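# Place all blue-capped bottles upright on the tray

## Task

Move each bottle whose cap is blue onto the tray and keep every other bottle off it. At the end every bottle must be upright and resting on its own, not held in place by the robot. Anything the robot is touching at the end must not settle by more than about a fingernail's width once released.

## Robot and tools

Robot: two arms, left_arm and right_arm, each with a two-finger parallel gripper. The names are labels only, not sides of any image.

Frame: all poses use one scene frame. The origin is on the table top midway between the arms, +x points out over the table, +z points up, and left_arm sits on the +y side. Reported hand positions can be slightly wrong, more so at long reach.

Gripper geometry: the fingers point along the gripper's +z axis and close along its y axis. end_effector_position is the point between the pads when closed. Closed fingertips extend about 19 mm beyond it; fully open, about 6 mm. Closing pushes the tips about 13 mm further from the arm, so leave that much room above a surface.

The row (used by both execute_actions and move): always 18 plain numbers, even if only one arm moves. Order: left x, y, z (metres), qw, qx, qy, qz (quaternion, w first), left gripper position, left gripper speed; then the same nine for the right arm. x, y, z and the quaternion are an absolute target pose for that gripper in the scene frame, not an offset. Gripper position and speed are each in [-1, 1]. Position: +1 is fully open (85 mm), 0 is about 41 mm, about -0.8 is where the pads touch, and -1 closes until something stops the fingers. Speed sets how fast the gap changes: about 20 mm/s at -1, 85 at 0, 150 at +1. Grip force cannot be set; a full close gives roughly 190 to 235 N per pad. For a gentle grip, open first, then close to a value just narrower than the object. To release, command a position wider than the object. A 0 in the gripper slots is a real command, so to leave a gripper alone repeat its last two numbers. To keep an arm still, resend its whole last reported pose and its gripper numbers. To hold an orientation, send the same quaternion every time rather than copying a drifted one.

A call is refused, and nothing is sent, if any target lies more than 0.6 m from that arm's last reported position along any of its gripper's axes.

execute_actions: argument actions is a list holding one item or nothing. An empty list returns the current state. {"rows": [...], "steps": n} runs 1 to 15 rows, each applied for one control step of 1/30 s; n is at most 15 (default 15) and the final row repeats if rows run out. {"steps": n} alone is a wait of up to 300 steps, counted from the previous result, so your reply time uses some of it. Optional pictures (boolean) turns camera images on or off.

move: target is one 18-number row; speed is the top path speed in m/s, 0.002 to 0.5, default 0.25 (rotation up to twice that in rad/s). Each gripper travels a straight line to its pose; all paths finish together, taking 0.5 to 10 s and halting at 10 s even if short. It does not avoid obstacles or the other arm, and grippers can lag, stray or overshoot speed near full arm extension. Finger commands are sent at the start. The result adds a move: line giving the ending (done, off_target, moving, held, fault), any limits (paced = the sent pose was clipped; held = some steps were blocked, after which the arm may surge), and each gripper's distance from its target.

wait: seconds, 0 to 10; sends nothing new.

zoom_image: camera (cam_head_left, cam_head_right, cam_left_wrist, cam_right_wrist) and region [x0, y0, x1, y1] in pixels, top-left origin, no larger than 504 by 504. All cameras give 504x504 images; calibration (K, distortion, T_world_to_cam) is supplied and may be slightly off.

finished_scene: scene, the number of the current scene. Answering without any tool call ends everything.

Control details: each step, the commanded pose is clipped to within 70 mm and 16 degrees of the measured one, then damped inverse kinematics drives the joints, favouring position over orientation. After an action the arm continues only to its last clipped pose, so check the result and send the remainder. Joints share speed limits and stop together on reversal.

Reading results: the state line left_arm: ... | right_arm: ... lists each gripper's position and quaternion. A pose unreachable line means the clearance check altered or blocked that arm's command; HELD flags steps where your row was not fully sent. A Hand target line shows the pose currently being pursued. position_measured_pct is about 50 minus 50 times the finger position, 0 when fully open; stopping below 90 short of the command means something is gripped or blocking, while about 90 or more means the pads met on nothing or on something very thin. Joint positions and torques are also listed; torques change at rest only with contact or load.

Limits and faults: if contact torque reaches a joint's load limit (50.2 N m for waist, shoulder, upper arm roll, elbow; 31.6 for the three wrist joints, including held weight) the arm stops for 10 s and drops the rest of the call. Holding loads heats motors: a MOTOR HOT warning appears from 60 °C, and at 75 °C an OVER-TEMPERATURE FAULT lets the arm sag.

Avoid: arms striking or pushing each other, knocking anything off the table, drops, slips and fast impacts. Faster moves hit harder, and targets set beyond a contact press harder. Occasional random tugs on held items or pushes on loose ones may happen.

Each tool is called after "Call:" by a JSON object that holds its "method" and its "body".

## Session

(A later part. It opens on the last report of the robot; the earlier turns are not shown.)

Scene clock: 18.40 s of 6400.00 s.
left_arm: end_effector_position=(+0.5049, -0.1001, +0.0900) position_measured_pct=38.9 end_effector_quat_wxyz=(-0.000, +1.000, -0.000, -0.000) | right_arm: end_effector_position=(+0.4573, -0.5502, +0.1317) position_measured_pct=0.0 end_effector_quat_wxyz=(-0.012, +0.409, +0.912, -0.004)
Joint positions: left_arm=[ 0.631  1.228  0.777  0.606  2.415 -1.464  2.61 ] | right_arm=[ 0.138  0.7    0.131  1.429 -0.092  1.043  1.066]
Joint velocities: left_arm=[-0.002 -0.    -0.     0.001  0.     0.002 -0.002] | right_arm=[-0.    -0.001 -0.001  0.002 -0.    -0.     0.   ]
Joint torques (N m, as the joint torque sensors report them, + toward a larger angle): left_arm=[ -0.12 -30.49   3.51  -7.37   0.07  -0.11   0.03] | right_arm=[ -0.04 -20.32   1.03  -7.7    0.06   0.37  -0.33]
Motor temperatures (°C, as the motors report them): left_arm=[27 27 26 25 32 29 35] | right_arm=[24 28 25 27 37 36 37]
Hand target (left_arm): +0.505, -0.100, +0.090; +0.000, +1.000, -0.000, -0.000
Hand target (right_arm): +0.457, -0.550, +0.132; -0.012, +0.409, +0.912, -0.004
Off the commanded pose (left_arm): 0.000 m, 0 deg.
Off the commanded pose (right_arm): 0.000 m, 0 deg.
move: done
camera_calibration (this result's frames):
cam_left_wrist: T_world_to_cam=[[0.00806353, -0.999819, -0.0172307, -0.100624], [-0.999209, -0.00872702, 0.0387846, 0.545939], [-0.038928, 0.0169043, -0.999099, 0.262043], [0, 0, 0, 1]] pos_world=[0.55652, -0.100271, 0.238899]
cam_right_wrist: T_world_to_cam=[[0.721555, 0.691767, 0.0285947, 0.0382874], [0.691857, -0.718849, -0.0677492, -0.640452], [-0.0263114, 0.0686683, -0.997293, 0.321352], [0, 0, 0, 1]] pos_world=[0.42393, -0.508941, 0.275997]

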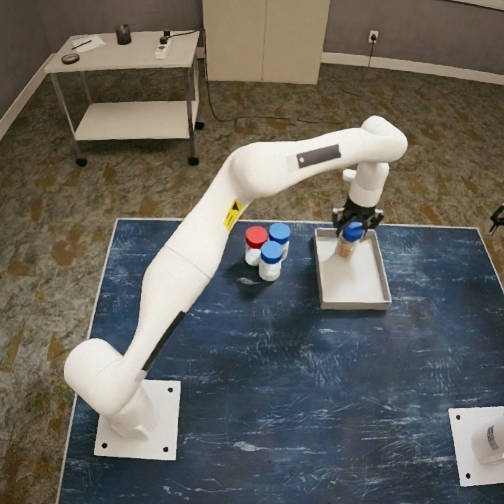

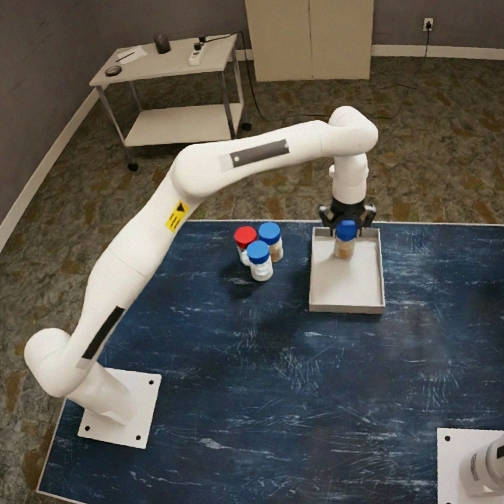

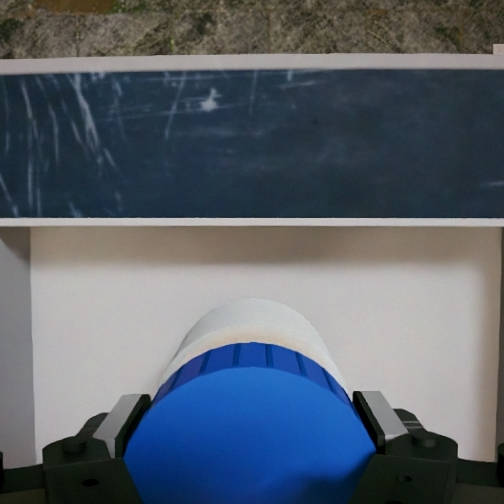

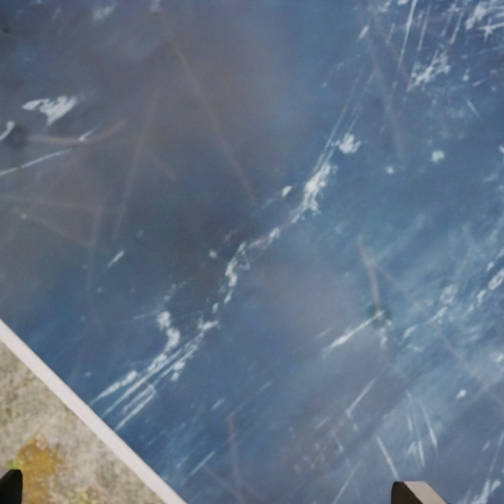

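Call:
{"method": "move", "body": {"target": [0.505,-0.10,0.0855,0,1,0,0,-1,0.5, 0.4573,-0.5502,0.1317,-0.012,0.409,0.912,-0.004,1,0], "speed": 0.03}}

Call:
{"method": "move", "body": {"target": [0.505,-0.10,0.0855,0,1,0,0,0.6,0.5, 0.4573,-0.5502,0.1317,-0.012,0.409,0.912,-0.004,1,0]}}

Call:
{"method": "move", "body": {"target": [0.505,-0.10,0.16,0,1,0,0,0.6,0.5, 0.4573,-0.5502,0.1317,-0.012,0.409,0.912,-0.004,1,0], "speed": 0.25}}

Call:
{"method": "move", "body": {"target": [0.491,0.096,0.17,0,0.917,-0.399,0,0.6,0.5, 0.4573,-0.5502,0.1317,-0.012,0.409,0.912,-0.004,1,0], "speed": 0.35}}

Scene clock: 21.30 s of 6400.00 s.
left_arm: end_effector_position=(+0.5044, -0.1012, +0.0865) position_measured_pct=38.9 end_effector_quat_wxyz=(+0.001, +1.000, -0.001, +0.000) | right_arm: end_effector_position=(+0.4573, -0.5502, +0.1317) position_measured_pct=0.0 end_effector_quat_wxyz=(-0.012, +0.409, +0.912, -0.004)
Joint positions: left_arm=[ 0.631  1.23   0.775  0.613  2.416 -1.454  2.613] | right_arm=[ 0.138  0.7    0.131  1.429 -0.092  1.043  1.066]
Joint velocities: left_arm=[-0.    -0.001 -0.001  0.001  0.002  0.001  0.002] | right_arm=[0.001 0.    0.    0.001 0.    0.    0.   ]
Joint torques (N m, as the joint torque sensors report them, + toward a larger angle): left_arm=[ -0.77 -28.13   2.91  -6.51  -0.25   0.06   0.02] | right_arm=[ -0.03 -20.39   1.07  -7.69   0.07   0.42  -0.32]
Motor temperatures (°C, as the motors report them): left_arm=[27 27 26 25 32 29 35] | right_arm=[24 28 25 27 37 36 37]
Hand target (left_arm): +0.505, -0.100, +0.086; +0.000, +1.000, +0.000, -0.000
Hand target (right_arm): +0.457, -0.550, +0.132; -0.012, +0.409, +0.912, -0.004
Off the commanded pose (left_arm): 0.002 m, 0 deg.
Off the commanded pose (right_arm): 0.000 m, 0 deg.
move: done
camera_calibration (this result's frames):
cam_left_wrist: T_world_to_cam=[[0.00721956, -0.999864, -0.014848, -0.10161], [-0.999227, -0.00778724, 0.0385373, 0.545653], [-0.0386477, 0.0145583, -0.999147, 0.258139], [0, 0, 0, 1]] pos_world=[0.555941, -0.101105, 0.235382]
cam_right_wrist: T_world_to_cam=[[0.721555, 0.691767, 0.0285947, 0.0382875], [0.691857, -0.718849, -0.0677492, -0.640452], [-0.0263114, 0.0686682, -0.997293, 0.321352], [0, 0, 0, 1]] pos_world=[0.42393, -0.508941, 0.275997]

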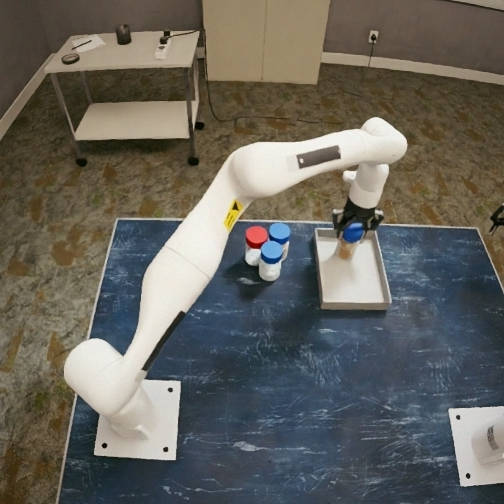

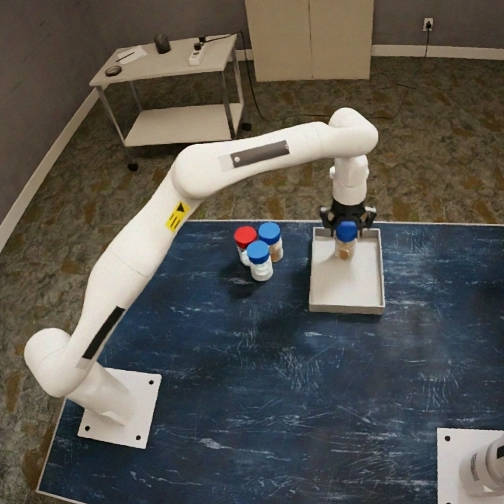

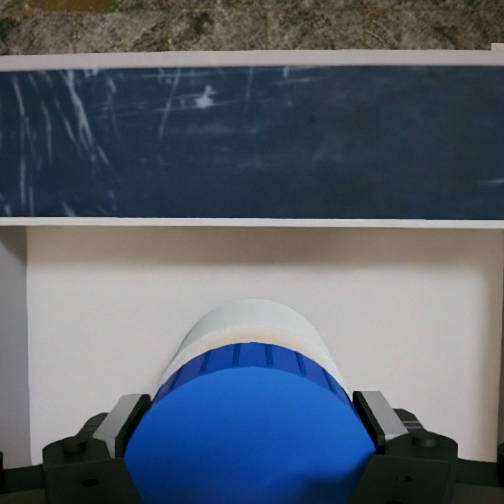

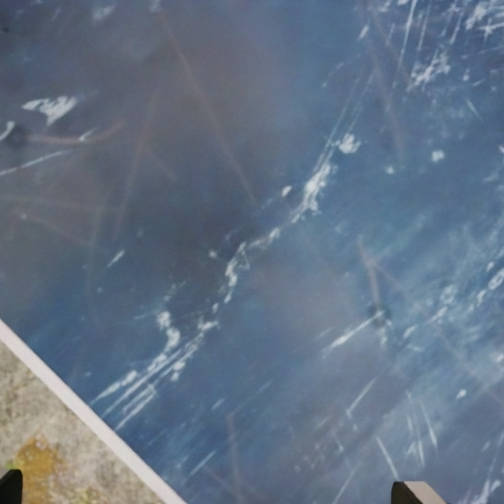

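Scene clock: 22.00 s of 6400.00 s.
left_arm: end_effector_position=(+0.5050, -0.1000, +0.0855) position_measured_pct=19.8 end_effector_quat_wxyz=(+0.000, +1.000, -0.000, -0.000) | right_arm: end_effector_position=(+0.4573, -0.5502, +0.1317) position_measured_pct=0.0 end_effector_quat_wxyz=(-0.012, +0.409, +0.912, -0.004)
Joint positions: left_arm=[ 0.63   1.232  0.774  0.613  2.416 -1.455  2.612] | right_arm=[ 0.138  0.7    0.131  1.429 -0.092  1.043  1.066]
Joint velocities: left_arm=[ 0.    -0.    -0.     0.     0.001 -0.002  0.002] | right_arm=[-0.001  0.    -0.001  0.001 -0.    -0.    -0.   ]
Joint torques (N m, as the joint torque sensors report them, + toward a larger angle): left_arm=[  0.31 -28.98   3.53  -6.14   0.13   0.12   0.1 ] | right_arm=[  0.04 -20.22   0.99  -7.56   0.07   0.38  -0.32]
Motor temperatures (°C, as the motors report them): left_arm=[27 27 26 25 32 29 35] | right_arm=[24 28 25 27 37 36 37]
Hand target (left_arm): +0.505, -0.100, +0.086; +0.000, +1.000, +0.000, -0.000
Hand target (right_arm): +0.457, -0.550, +0.132; -0.012, +0.409, +0.912, -0.004
Off the commanded pose (left_arm): 0.000 m, 0 deg.
Off the commanded pose (right_arm): 0.000 m, 0 deg.
move: done
camera_calibration (this result's frames):
cam_left_wrist: T_world_to_cam=[[0.00826309, -0.999818, -0.0172174, -0.100758], [-0.999211, -0.00892466, 0.0387087, 0.546197], [-0.0388553, 0.016884, -0.999102, 0.257508], [0, 0, 0, 1]] pos_world=[0.556604, -0.100213, 0.2344]
cam_right_wrist: T_world_to_cam=[[0.721555, 0.691767, 0.0285945, 0.0382876], [0.691857, -0.718849, -0.0677494, -0.640452], [-0.0263116, 0.0686683, -0.997293, 0.321352], [0, 0, 0, 1]] pos_world=[0.42393, -0.508941, 0.275997]

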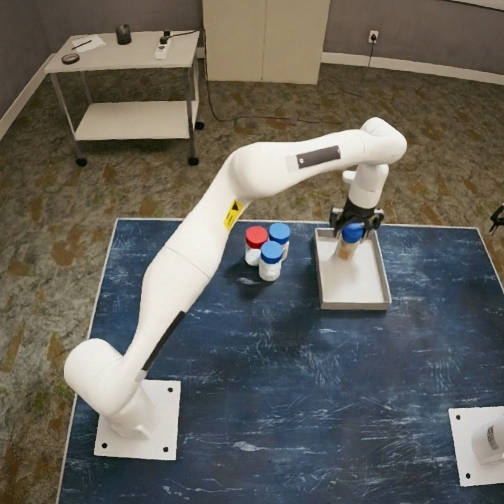

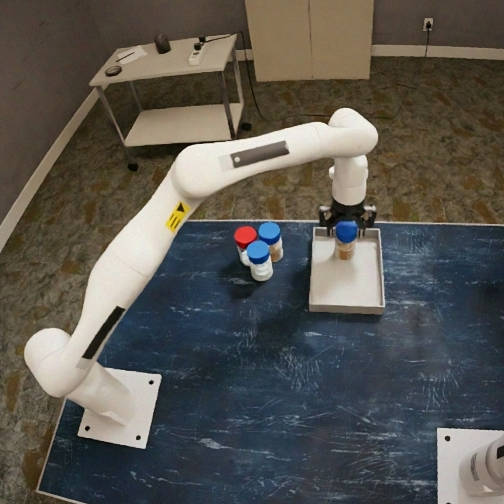

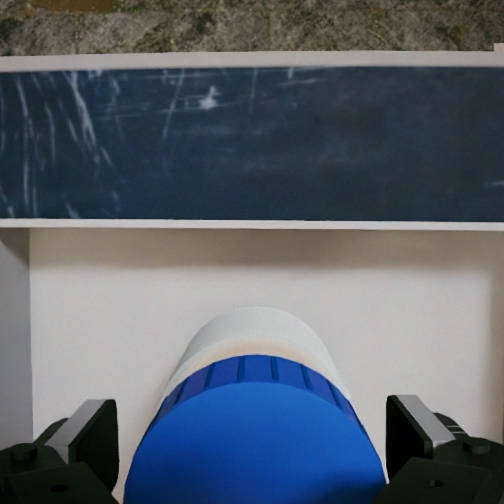

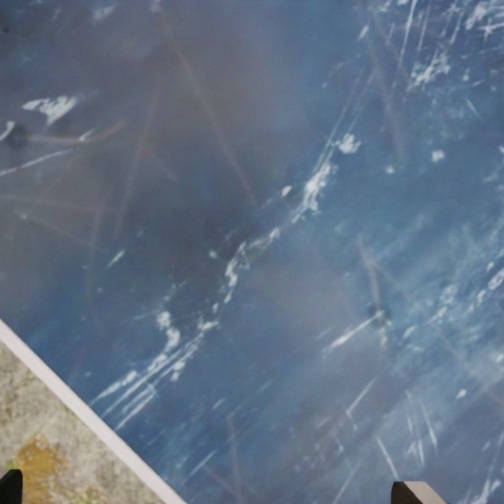

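Scene clock: 22.83 s of 6400.00 s.
left_arm: end_effector_position=(+0.5053, -0.0997, +0.1602) position_measured_pct=19.8 end_effector_quat_wxyz=(+0.000, +1.000, +0.000, +0.000) | right_arm: end_effector_position=(+0.4573, -0.5502, +0.1317) position_measured_pct=0.0 end_effector_quat_wxyz=(-0.012, +0.409, +0.912, -0.004)
Joint positions: left_arm=[ 0.676  1.184  0.785  0.441  2.426 -1.633  2.549] | right_arm=[ 0.138  0.7    0.131  1.429 -0.092  1.043  1.066]
Joint velocities: left_arm=[ 0.008  0.006 -0.    -0.017 -0.001 -0.008 -0.005] | right_arm=[ 0.001 -0.001 -0.001 -0.001  0.    -0.    -0.   ]
Joint torques (N m, as the joint torque sensors report them, + toward a larger angle): left_arm=[ -0.07 -28.75   2.38  -6.82   0.     0.27   0.01] | right_arm=[  0.06 -20.32   0.98  -7.7    0.06   0.39  -0.33]
Motor temperatures (°C, as the motors report them): left_arm=[27 27 26 25 32 29 35] | right_arm=[24 28 25 27 37 36 37]
Hand target (left_arm): +0.505, -0.100, +0.160; -0.000, +1.000, +0.000, +0.000
Hand target (right_arm): +0.457, -0.550, +0.132; -0.012, +0.409, +0.912, -0.004
Off the commanded pose (left_arm): 0.000 m, 0 deg.
Off the commanded pose (right_arm): 0.000 m, 0 deg.
move: done
camera_calibration (this result's frames):
cam_left_wrist: T_world_to_cam=[[0.00880635, -0.999816, -0.0170268, -0.0995044], [-0.999221, -0.00945371, 0.038321, 0.543618], [-0.0384749, 0.0166761, -0.99912, 0.331924], [0, 0, 0, 1]] pos_world=[0.556841, -0.0998821, 0.309105]
cam_right_wrist: T_world_to_cam=[[0.721555, 0.691767, 0.0285949, 0.0382873], [0.691857, -0.718849, -0.0677493, -0.640452], [-0.0263113, 0.0686684, -0.997293, 0.321352], [0, 0, 0, 1]] pos_world=[0.42393, -0.508941, 0.275997]

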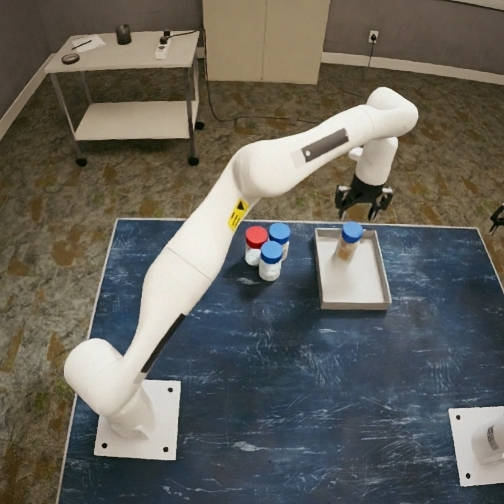

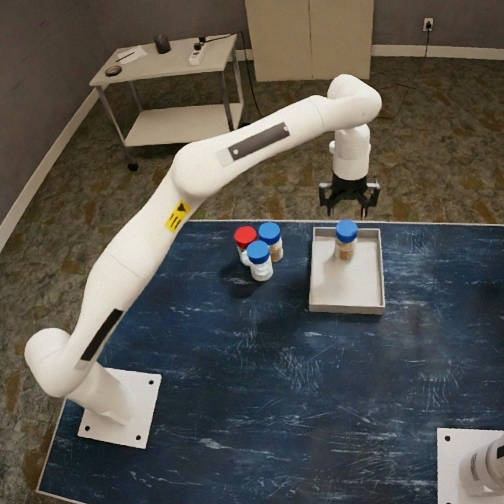

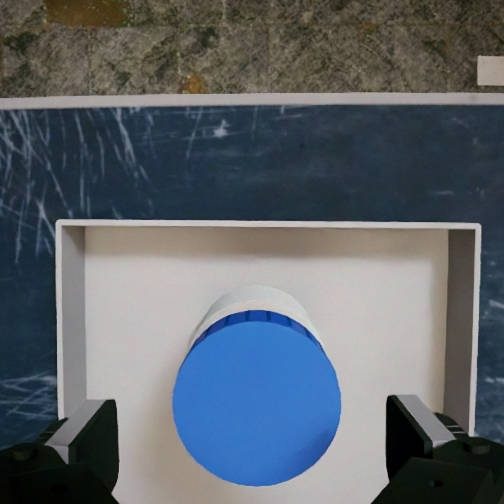

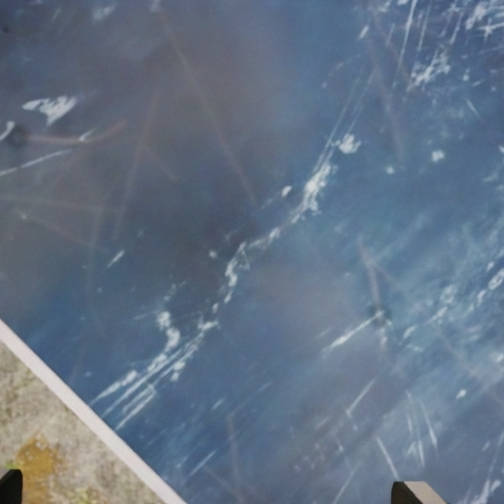

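Scene clock: 24.63 s of 6400.00 s.
left_arm: end_effector_position=(+0.4913, +0.0962, +0.1696) position_measured_pct=19.8 end_effector_quat_wxyz=(-0.000, +0.917, -0.399, -0.000) | right_arm: end_effector_position=(+0.4573, -0.5502, +0.1317) position_measured_pct=0.0 end_effector_quat_wxyz=(-0.012, +0.409, +0.912, -0.004)
Joint positions: left_arm=[ 0.104  0.879  0.995  1.332  2.409 -1.312  1.852] | right_arm=[ 0.138  0.7    0.131  1.429 -0.092  1.043  1.066]
Joint velocities: left_arm=[-0.004 -0.002 -0.     0.     0.001 -0.001 -0.002] | right_arm=[ 0.002  0.    -0.    -0.     0.     0.     0.   ]
Joint torques (N m, as the joint torque sensors report them, + toward a larger angle): left_arm=[  0.51 -20.83   5.58  -6.8    0.31   0.15  -0.13] | right_arm=[  0.   -20.26   1.04  -7.68   0.1    0.37  -0.36]
Motor temperatures (°C, as the motors report them): left_arm=[27 27 26 25 32 29 35] | right_arm=[24 28 25 27 37 36 37]
Hand target (left_arm): +0.491, +0.096, +0.170; -0.000, +0.917, -0.399, -0.000
Hand target (right_arm): +0.457, -0.550, +0.132; -0.012, +0.409, +0.912, -0.004
Off the commanded pose (left_arm): 0.001 m, 0 deg.
Off the commanded pose (right_arm): 0.000 m, 0 deg.
move: done
camera_calibration (this result's frames):
cam_left_wrist: T_world_to_cam=[[-0.726286, -0.687156, -0.0180247, 0.427872], [-0.687252, 0.725358, 0.0392372, 0.306998], [-0.0138877, 0.0408849, -0.999067, 0.323067], [0, 0, 0, 1]] pos_world=[0.52623, 0.0581227, 0.318433]
cam_right_wrist: T_world_to_cam=[[0.721555, 0.691767, 0.028595, 0.0382872], [0.691857, -0.718849, -0.0677492, -0.640452], [-0.0263112, 0.0686684, -0.997293, 0.321352], [0, 0, 0, 1]] pos_world=[0.42393, -0.508941, 0.275997]

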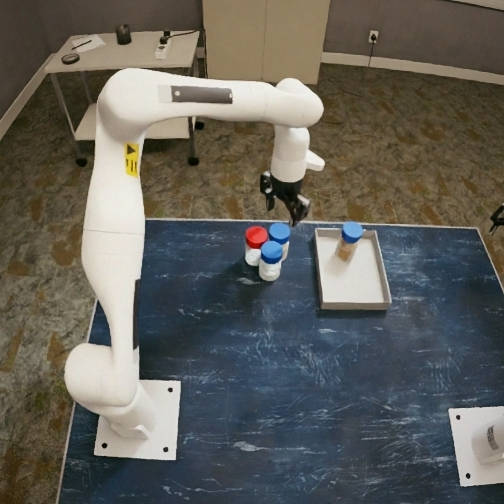

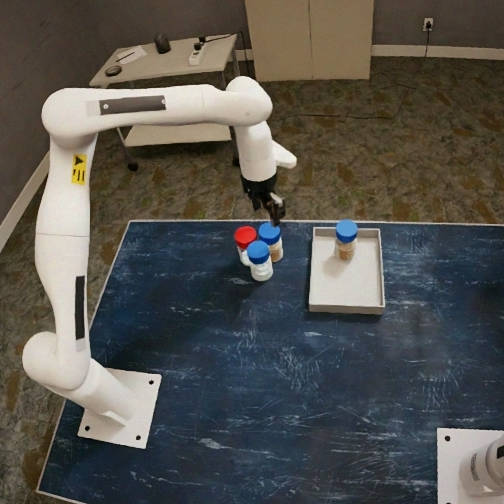

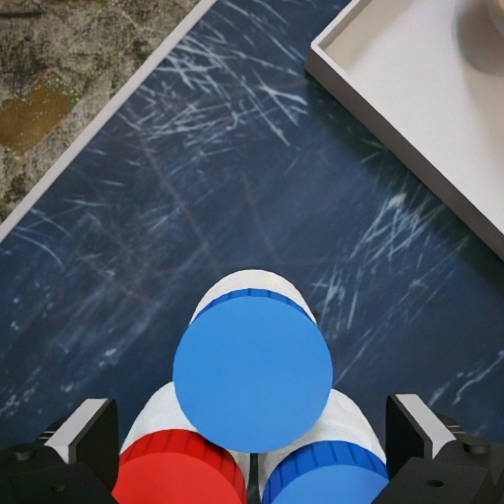

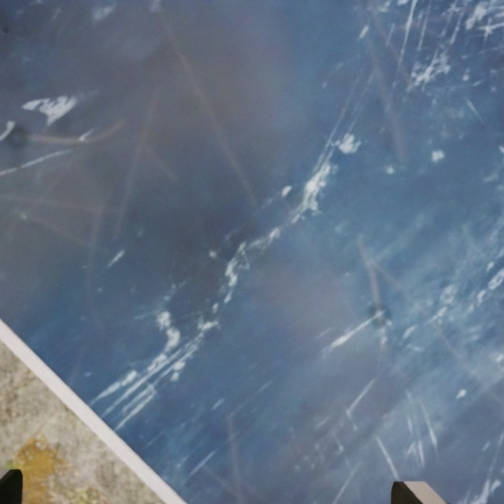

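Call:
{"method": "move", "body": {"target": [0.493,0.094,0.082,0,0.917,-0.399,0,0.6,0.5, 0.4573,-0.5502,0.1317,-0.012,0.409,0.912,-0.004,1,0], "speed": 0.12}}

Call:
{"method": "move", "body": {"target": [0.493,0.094,0.082,0,0.917,-0.399,0,-1,0.5, 0.4573,-0.5502,0.1317,-0.012,0.409,0.912,-0.004,1,0]}}

Call:
{"method": "move", "body": {"target": [0.493,0.094,0.16,0,0.917,-0.399,0,-1,0.5, 0.4573,-0.5502,0.1317,-0.012,0.409,0.912,-0.004,1,0], "speed": 0.2}}

Call:
{"method": "move", "body": {"target": [0.43,-0.10,0.15,0,1,0,0,-1,0.5, 0.4573,-0.5502,0.1317,-0.012,0.409,0.912,-0.004,1,0], "speed": 0.3}}

Call:
{"method": "move", "body": {"target": [0.43,-0.10,0.0865,0,1,0,0,-1,0.5, 0.4573,-0.5502,0.1317,-0.012,0.409,0.912,-0.004,1,0], "speed": 0.07}}

Scene clock: 27.27 s of 6400.00 s.
left_arm: end_effector_position=(+0.4931, +0.0941, +0.0823) position_measured_pct=19.8 end_effector_quat_wxyz=(+0.000, +0.917, -0.399, +0.000) | right_arm: end_effector_position=(+0.4573, -0.5502, +0.1317) position_measured_pct=0.0 end_effector_quat_wxyz=(-0.012, +0.409, +0.912, -0.004)
Joint positions: left_arm=[ 0.122  0.988  0.923  1.423  2.319 -1.14   1.919] | right_arm=[ 0.138  0.7    0.131  1.429 -0.092  1.043  1.066]
Joint velocities: left_arm=[ 0.002  0.003 -0.001 -0.    -0.     0.001 -0.   ] | right_arm=[-0.002 -0.     0.    -0.001 -0.     0.     0.   ]
Joint torques (N m, as the joint torque sensors report them, + toward a larger angle): left_arm=[ -0.25 -21.93   5.48  -5.74   0.04   0.15  -0.12] | right_arm=[  0.03 -20.27   1.11  -7.61   0.1    0.36  -0.37]
Motor temperatures (°C, as the motors report them): left_arm=[27 27 26 25 32 29 35] | right_arm=[24 28 25 27 37 36 37]
Hand target (left_arm): +0.493, +0.094, +0.082; +0.000, +0.917, -0.399, +0.000
Hand target (right_arm): +0.457, -0.550, +0.132; -0.012, +0.409, +0.912, -0.004
Off the commanded pose (left_arm): 0.000 m, 0 deg.
Off the commanded pose (right_arm): 0.000 m, 0 deg.
move: done
camera_calibration (this result's frames):
cam_left_wrist: T_world_to_cam=[[-0.725888, -0.6876, -0.0171399, 0.425982], [-0.687672, 0.725007, 0.0383672, 0.313547], [-0.0139547, 0.0396369, -0.999117, 0.236151], [0, 0, 0, 1]] pos_world=[0.528128, 0.0562209, 0.231213]
cam_right_wrist: T_world_to_cam=[[0.721555, 0.691767, 0.0285947, 0.0382875], [0.691857, -0.718849, -0.067749, -0.640452], [-0.0263112, 0.068668, -0.997293, 0.321352], [0, 0, 0, 1]] pos_world=[0.42393, -0.508941, 0.275997]

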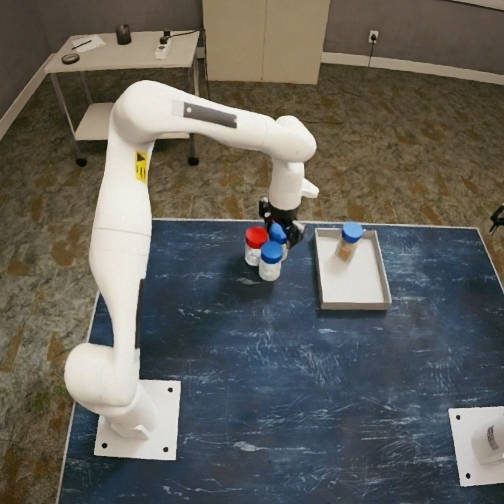

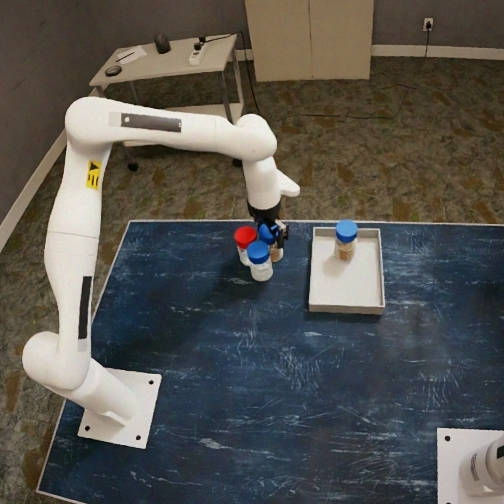

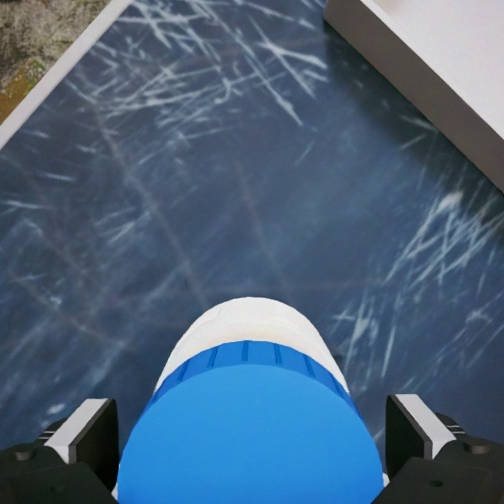

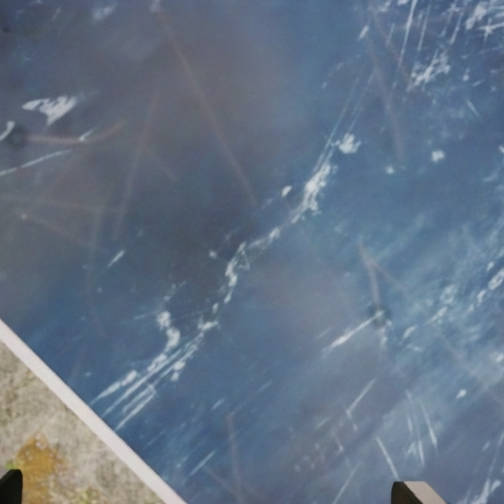

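Scene clock: 27.97 s of 6400.00 s.
left_arm: end_effector_position=(+0.4934, +0.0938, +0.0828) position_measured_pct=38.9 end_effector_quat_wxyz=(+0.000, +0.917, -0.399, +0.001) | right_arm: end_effector_position=(+0.4573, -0.5502, +0.1317) position_measured_pct=0.0 end_effector_quat_wxyz=(-0.012, +0.409, +0.912, -0.004)
Joint positions: left_arm=[ 0.122  0.988  0.924  1.423  2.318 -1.14   1.919] | right_arm=[ 0.138  0.7    0.131  1.429 -0.092  1.043  1.066]
Joint velocities: left_arm=[ 0.    -0.     0.     0.001 -0.     0.001 -0.001] | right_arm=[-0.     0.001  0.001  0.    -0.    -0.     0.   ]
Joint torques (N m, as the joint torque sensors report them, + toward a larger angle): left_arm=[ -0.04 -21.05   5.47  -5.21   0.15   0.23  -0.02] | right_arm=[ -0.14 -20.34   1.12  -7.62   0.04   0.37  -0.32]
Motor temperatures (°C, as the motors report them): left_arm=[27 27 26 25 32 29 35] | right_arm=[24 28 25 27 37 36 37]
Hand target (left_arm): +0.493, +0.094, +0.082; +0.000, +0.917, -0.399, -0.000
Hand target (right_arm): +0.457, -0.550, +0.132; -0.012, +0.409, +0.912, -0.004
Off the commanded pose (left_arm): 0.001 m, 0 deg.
Off the commanded pose (right_arm): 0.000 m, 0 deg.
move: done
camera_calibration (this result's frames):
cam_left_wrist: T_world_to_cam=[[-0.725766, -0.687714, -0.0177168, 0.425971], [-0.687822, 0.724918, 0.0373411, 0.314043], [-0.0128368, 0.0392869, -0.999146, 0.23616], [0, 0, 0, 1]] pos_world=[0.528192, 0.0560126, 0.231778]
cam_right_wrist: T_world_to_cam=[[0.721555, 0.691767, 0.0285947, 0.0382873], [0.691857, -0.718849, -0.0677491, -0.640452], [-0.0263113, 0.0686682, -0.997293, 0.321352], [0, 0, 0, 1]] pos_world=[0.42393, -0.508941, 0.275997]

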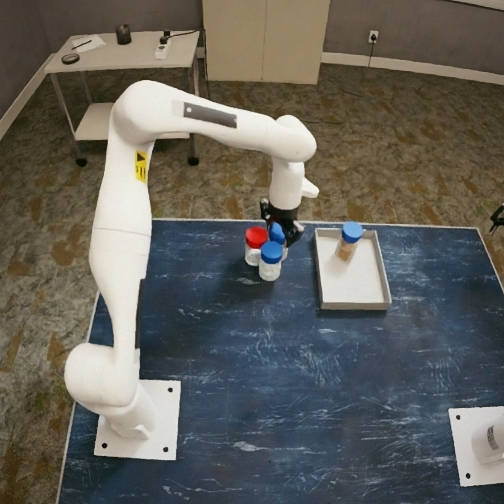

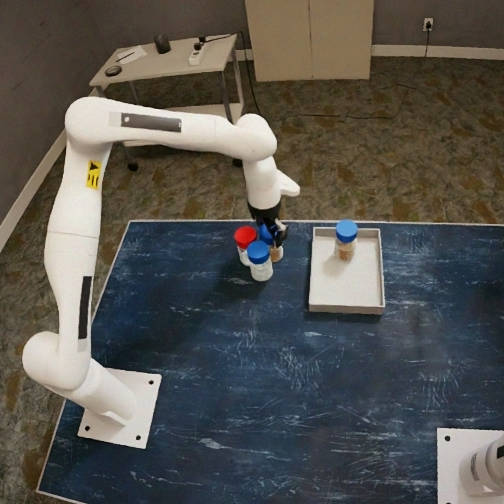

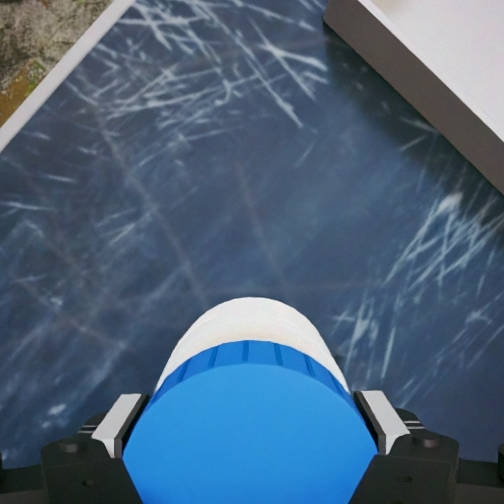

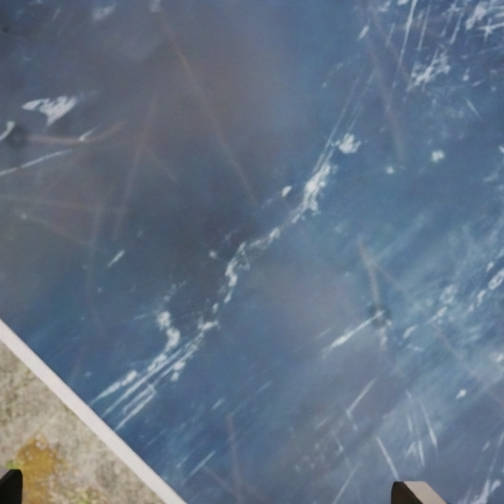

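Scene clock: 28.80 s of 6400.00 s.
left_arm: end_effector_position=(+0.4929, +0.0940, +0.1598) position_measured_pct=38.9 end_effector_quat_wxyz=(-0.000, +0.917, -0.399, -0.000) | right_arm: end_effector_position=(+0.4573, -0.5502, +0.1317) position_measured_pct=0.0 end_effector_quat_wxyz=(-0.012, +0.409, +0.912, -0.004)
Joint positions: left_arm=[ 0.11   0.894  0.986  1.336  2.4   -1.295  1.857] | right_arm=[ 0.138  0.7    0.131  1.429 -0.092  1.043  1.066]
Joint velocities: left_arm=[-0.    -0.002  0.001 -0.001  0.    -0.001 -0.001] | right_arm=[-0.002  0.    -0.     0.001 -0.    -0.    -0.   ]
Joint torques (N m, as the joint torque sensors report them, + toward a larger angle): left_arm=[  0.28 -22.51   6.21  -7.36   0.2    0.15  -0.07] | right_arm=[ -0.02 -20.4    1.01  -7.63   0.05   0.38  -0.44]
Motor temperatures (°C, as the motors report them): left_arm=[27 27 26 25 32 29 35] | right_arm=[24 28 25 27 37 36 37]
Hand target (left_arm): +0.493, +0.094, +0.160; -0.000, +0.917, -0.399, +0.000
Hand target (right_arm): +0.457, -0.550, +0.132; -0.012, +0.409, +0.912, -0.004
Off the commanded pose (left_arm): 0.000 m, 0 deg.
Off the commanded pose (right_arm): 0.000 m, 0 deg.
move: done
camera_calibration (this result's frames):
cam_left_wrist: T_world_to_cam=[[-0.725909, -0.687571, -0.0173541, 0.427157], [-0.687644, 0.725003, 0.0389345, 0.310396], [-0.0141884, 0.0401963, -0.999091, 0.313613], [0, 0, 0, 1]] pos_world=[0.527969, 0.0560561, 0.308656]
cam_right_wrist: T_world_to_cam=[[0.721555, 0.691767, 0.0285947, 0.0382874], [0.691857, -0.718849, -0.0677493, -0.640452], [-0.0263115, 0.0686683, -0.997293, 0.321352], [0, 0, 0, 1]] pos_world=[0.42393, -0.508941, 0.275997]

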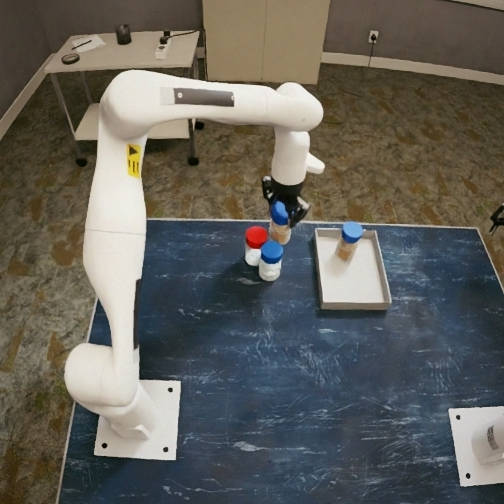

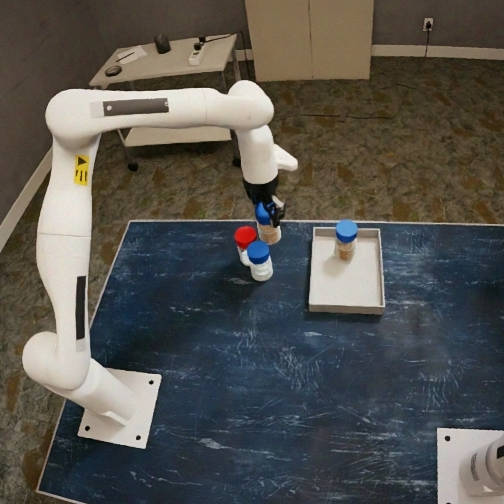

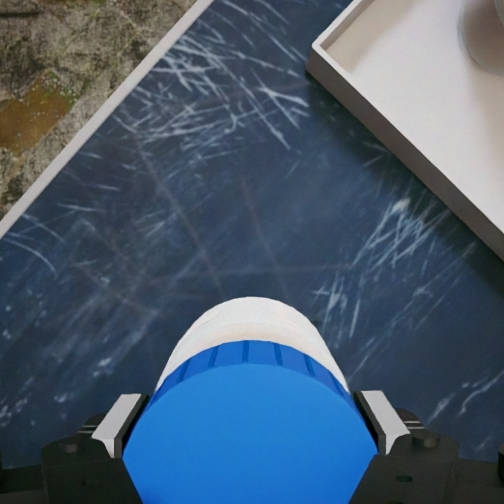

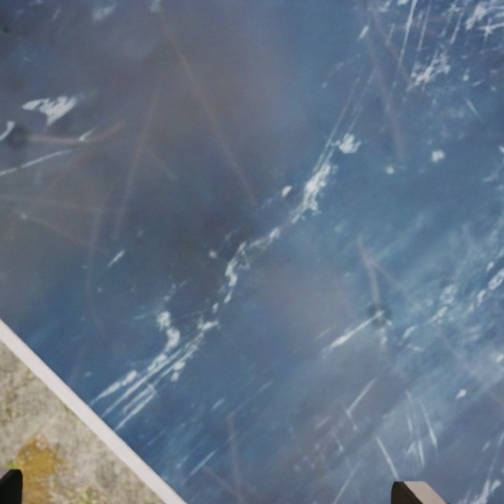

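Scene clock: 30.63 s of 6400.00 s.
left_arm: end_effector_position=(+0.4302, -0.0993, +0.1505) position_measured_pct=38.9 end_effector_quat_wxyz=(+0.000, +1.000, +0.001, +0.000) | right_arm: end_effector_position=(+0.4573, -0.5502, +0.1317) position_measured_pct=0.0 end_effector_quat_wxyz=(-0.012, +0.409, +0.912, -0.004)
Joint positions: left_arm=[ 0.633  1.032  0.766  0.878  2.496 -1.421  2.769] | right_arm=[ 0.138  0.7    0.131  1.429 -0.092  1.043  1.066]
Joint velocities: left_arm=[ 0.012  0.008  0.    -0.01  -0.    -0.005 -0.001] | right_arm=[-0.001  0.    -0.001  0.001  0.     0.    -0.   ]
Joint torques (N m, as the joint torque sensors report them, + toward a larger angle): left_arm=[  0.06 -28.22   4.23  -8.32  -0.01  -0.05   0.02] | right_arm=[ -0.02 -20.12   1.01  -7.6    0.11   0.4   -0.32]
Motor temperatures (°C, as the motors report them): left_arm=[27 27 26 25 32 29 35] | right_arm=[24 28 25 27 37 36 37]
Hand target (left_arm): +0.430, -0.100, +0.150; +0.000, +1.000, +0.000, +0.000
Hand target (right_arm): +0.457, -0.550, +0.132; -0.012, +0.409, +0.912, -0.004
Off the commanded pose (left_arm): 0.001 m, 0 deg.
Off the commanded pose (right_arm): 0.000 m, 0 deg.
move: done
camera_calibration (this result's frames):
cam_left_wrist: T_world_to_cam=[[0.00933444, -0.999823, -0.0163608, -0.0989335], [-0.999224, -0.00995253, 0.0381135, 0.468903], [-0.0382696, 0.0159924, -0.999139, 0.31923], [0, 0, 0, 1]] pos_world=[0.481679, -0.0993544, 0.299465]
cam_right_wrist: T_world_to_cam=[[0.721555, 0.691767, 0.0285946, 0.0382875], [0.691857, -0.718849, -0.0677494, -0.640452], [-0.0263116, 0.0686683, -0.997293, 0.321352], [0, 0, 0, 1]] pos_world=[0.42393, -0.508941, 0.275997]

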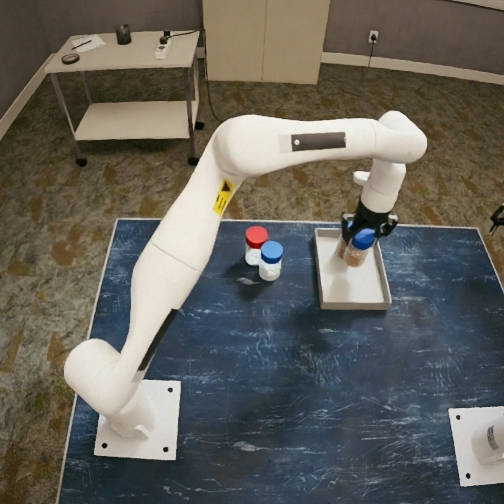

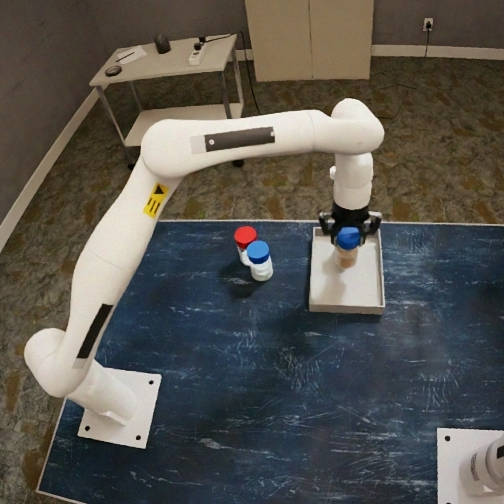

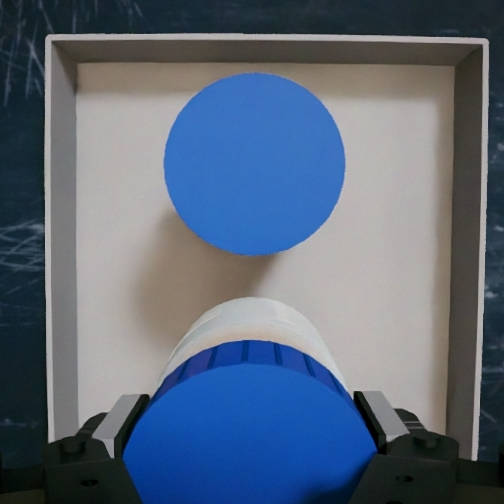

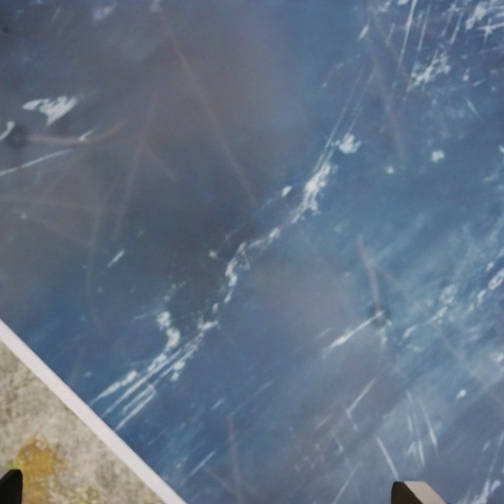

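Scene clock: 32.03 s of 6400.00 s.
left_arm: end_effector_position=(+0.4299, -0.1001, +0.0865) position_measured_pct=38.9 end_effector_quat_wxyz=(+0.000, +1.000, -0.000, -0.000) | right_arm: end_effector_position=(+0.4573, -0.5502, +0.1317) position_measured_pct=0.0 end_effector_quat_wxyz=(-0.012, +0.409, +0.912, -0.004)
Joint positions: left_arm=[ 0.624  1.095  0.739  0.962  2.469 -1.29   2.802] | right_arm=[ 0.138  0.7    0.131  1.429 -0.092  1.043  1.066]
Joint velocities: left_arm=[-0.001 -0.     0.     0.001  0.    -0.001 -0.001] | right_arm=[ 0.     0.    -0.     0.001 -0.    -0.    -0.   ]
Joint torques (N m, as the joint torque sensors report them, + toward a larger angle): left_arm=[  0.09 -28.33   4.62  -7.78   0.09   0.2   -0.22] | right_arm=[ -0.02 -20.24   0.94  -7.63   0.07   0.43  -0.34]
Motor temperatures (°C, as the motors report them): left_arm=[27 27 26 25 32 29 35] | right_arm=[24 28 25 27 37 36 37]
Hand target (left_arm): +0.430, -0.100, +0.087; +0.000, +1.000, -0.000, -0.000
Hand target (right_arm): +0.457, -0.550, +0.132; -0.012, +0.409, +0.912, -0.004
Off the commanded pose (left_arm): 0.000 m, 0 deg.
Off the commanded pose (right_arm): 0.000 m, 0 deg.
move: done
camera_calibration (this result's frames):
cam_left_wrist: T_world_to_cam=[[0.00809766, -0.99982, -0.0171577, -0.100101], [-0.999208, -0.00875899, 0.0388265, 0.471154], [-0.0389698, 0.0168297, -0.999099, 0.25565], [0, 0, 0, 1]] pos_world=[0.481554, -0.100258, 0.235409]
cam_right_wrist: T_world_to_cam=[[0.721555, 0.691767, 0.0285948, 0.0382874], [0.691857, -0.718849, -0.0677493, -0.640452], [-0.0263114, 0.0686683, -0.997293, 0.321352], [0, 0, 0, 1]] pos_world=[0.42393, -0.508941, 0.275997]

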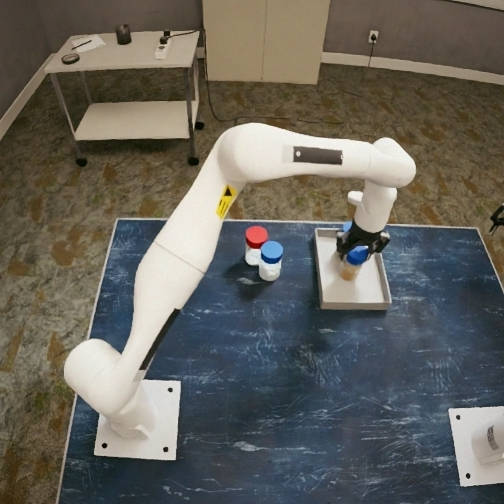

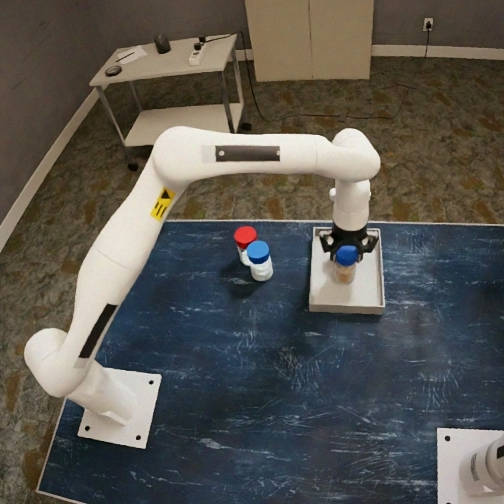

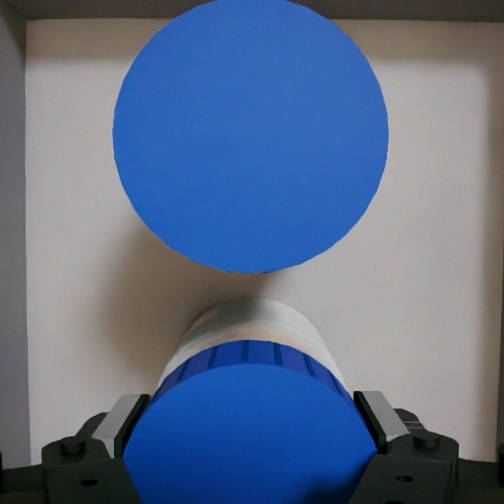

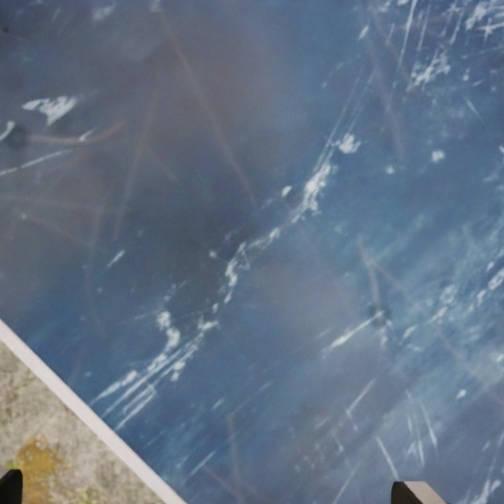

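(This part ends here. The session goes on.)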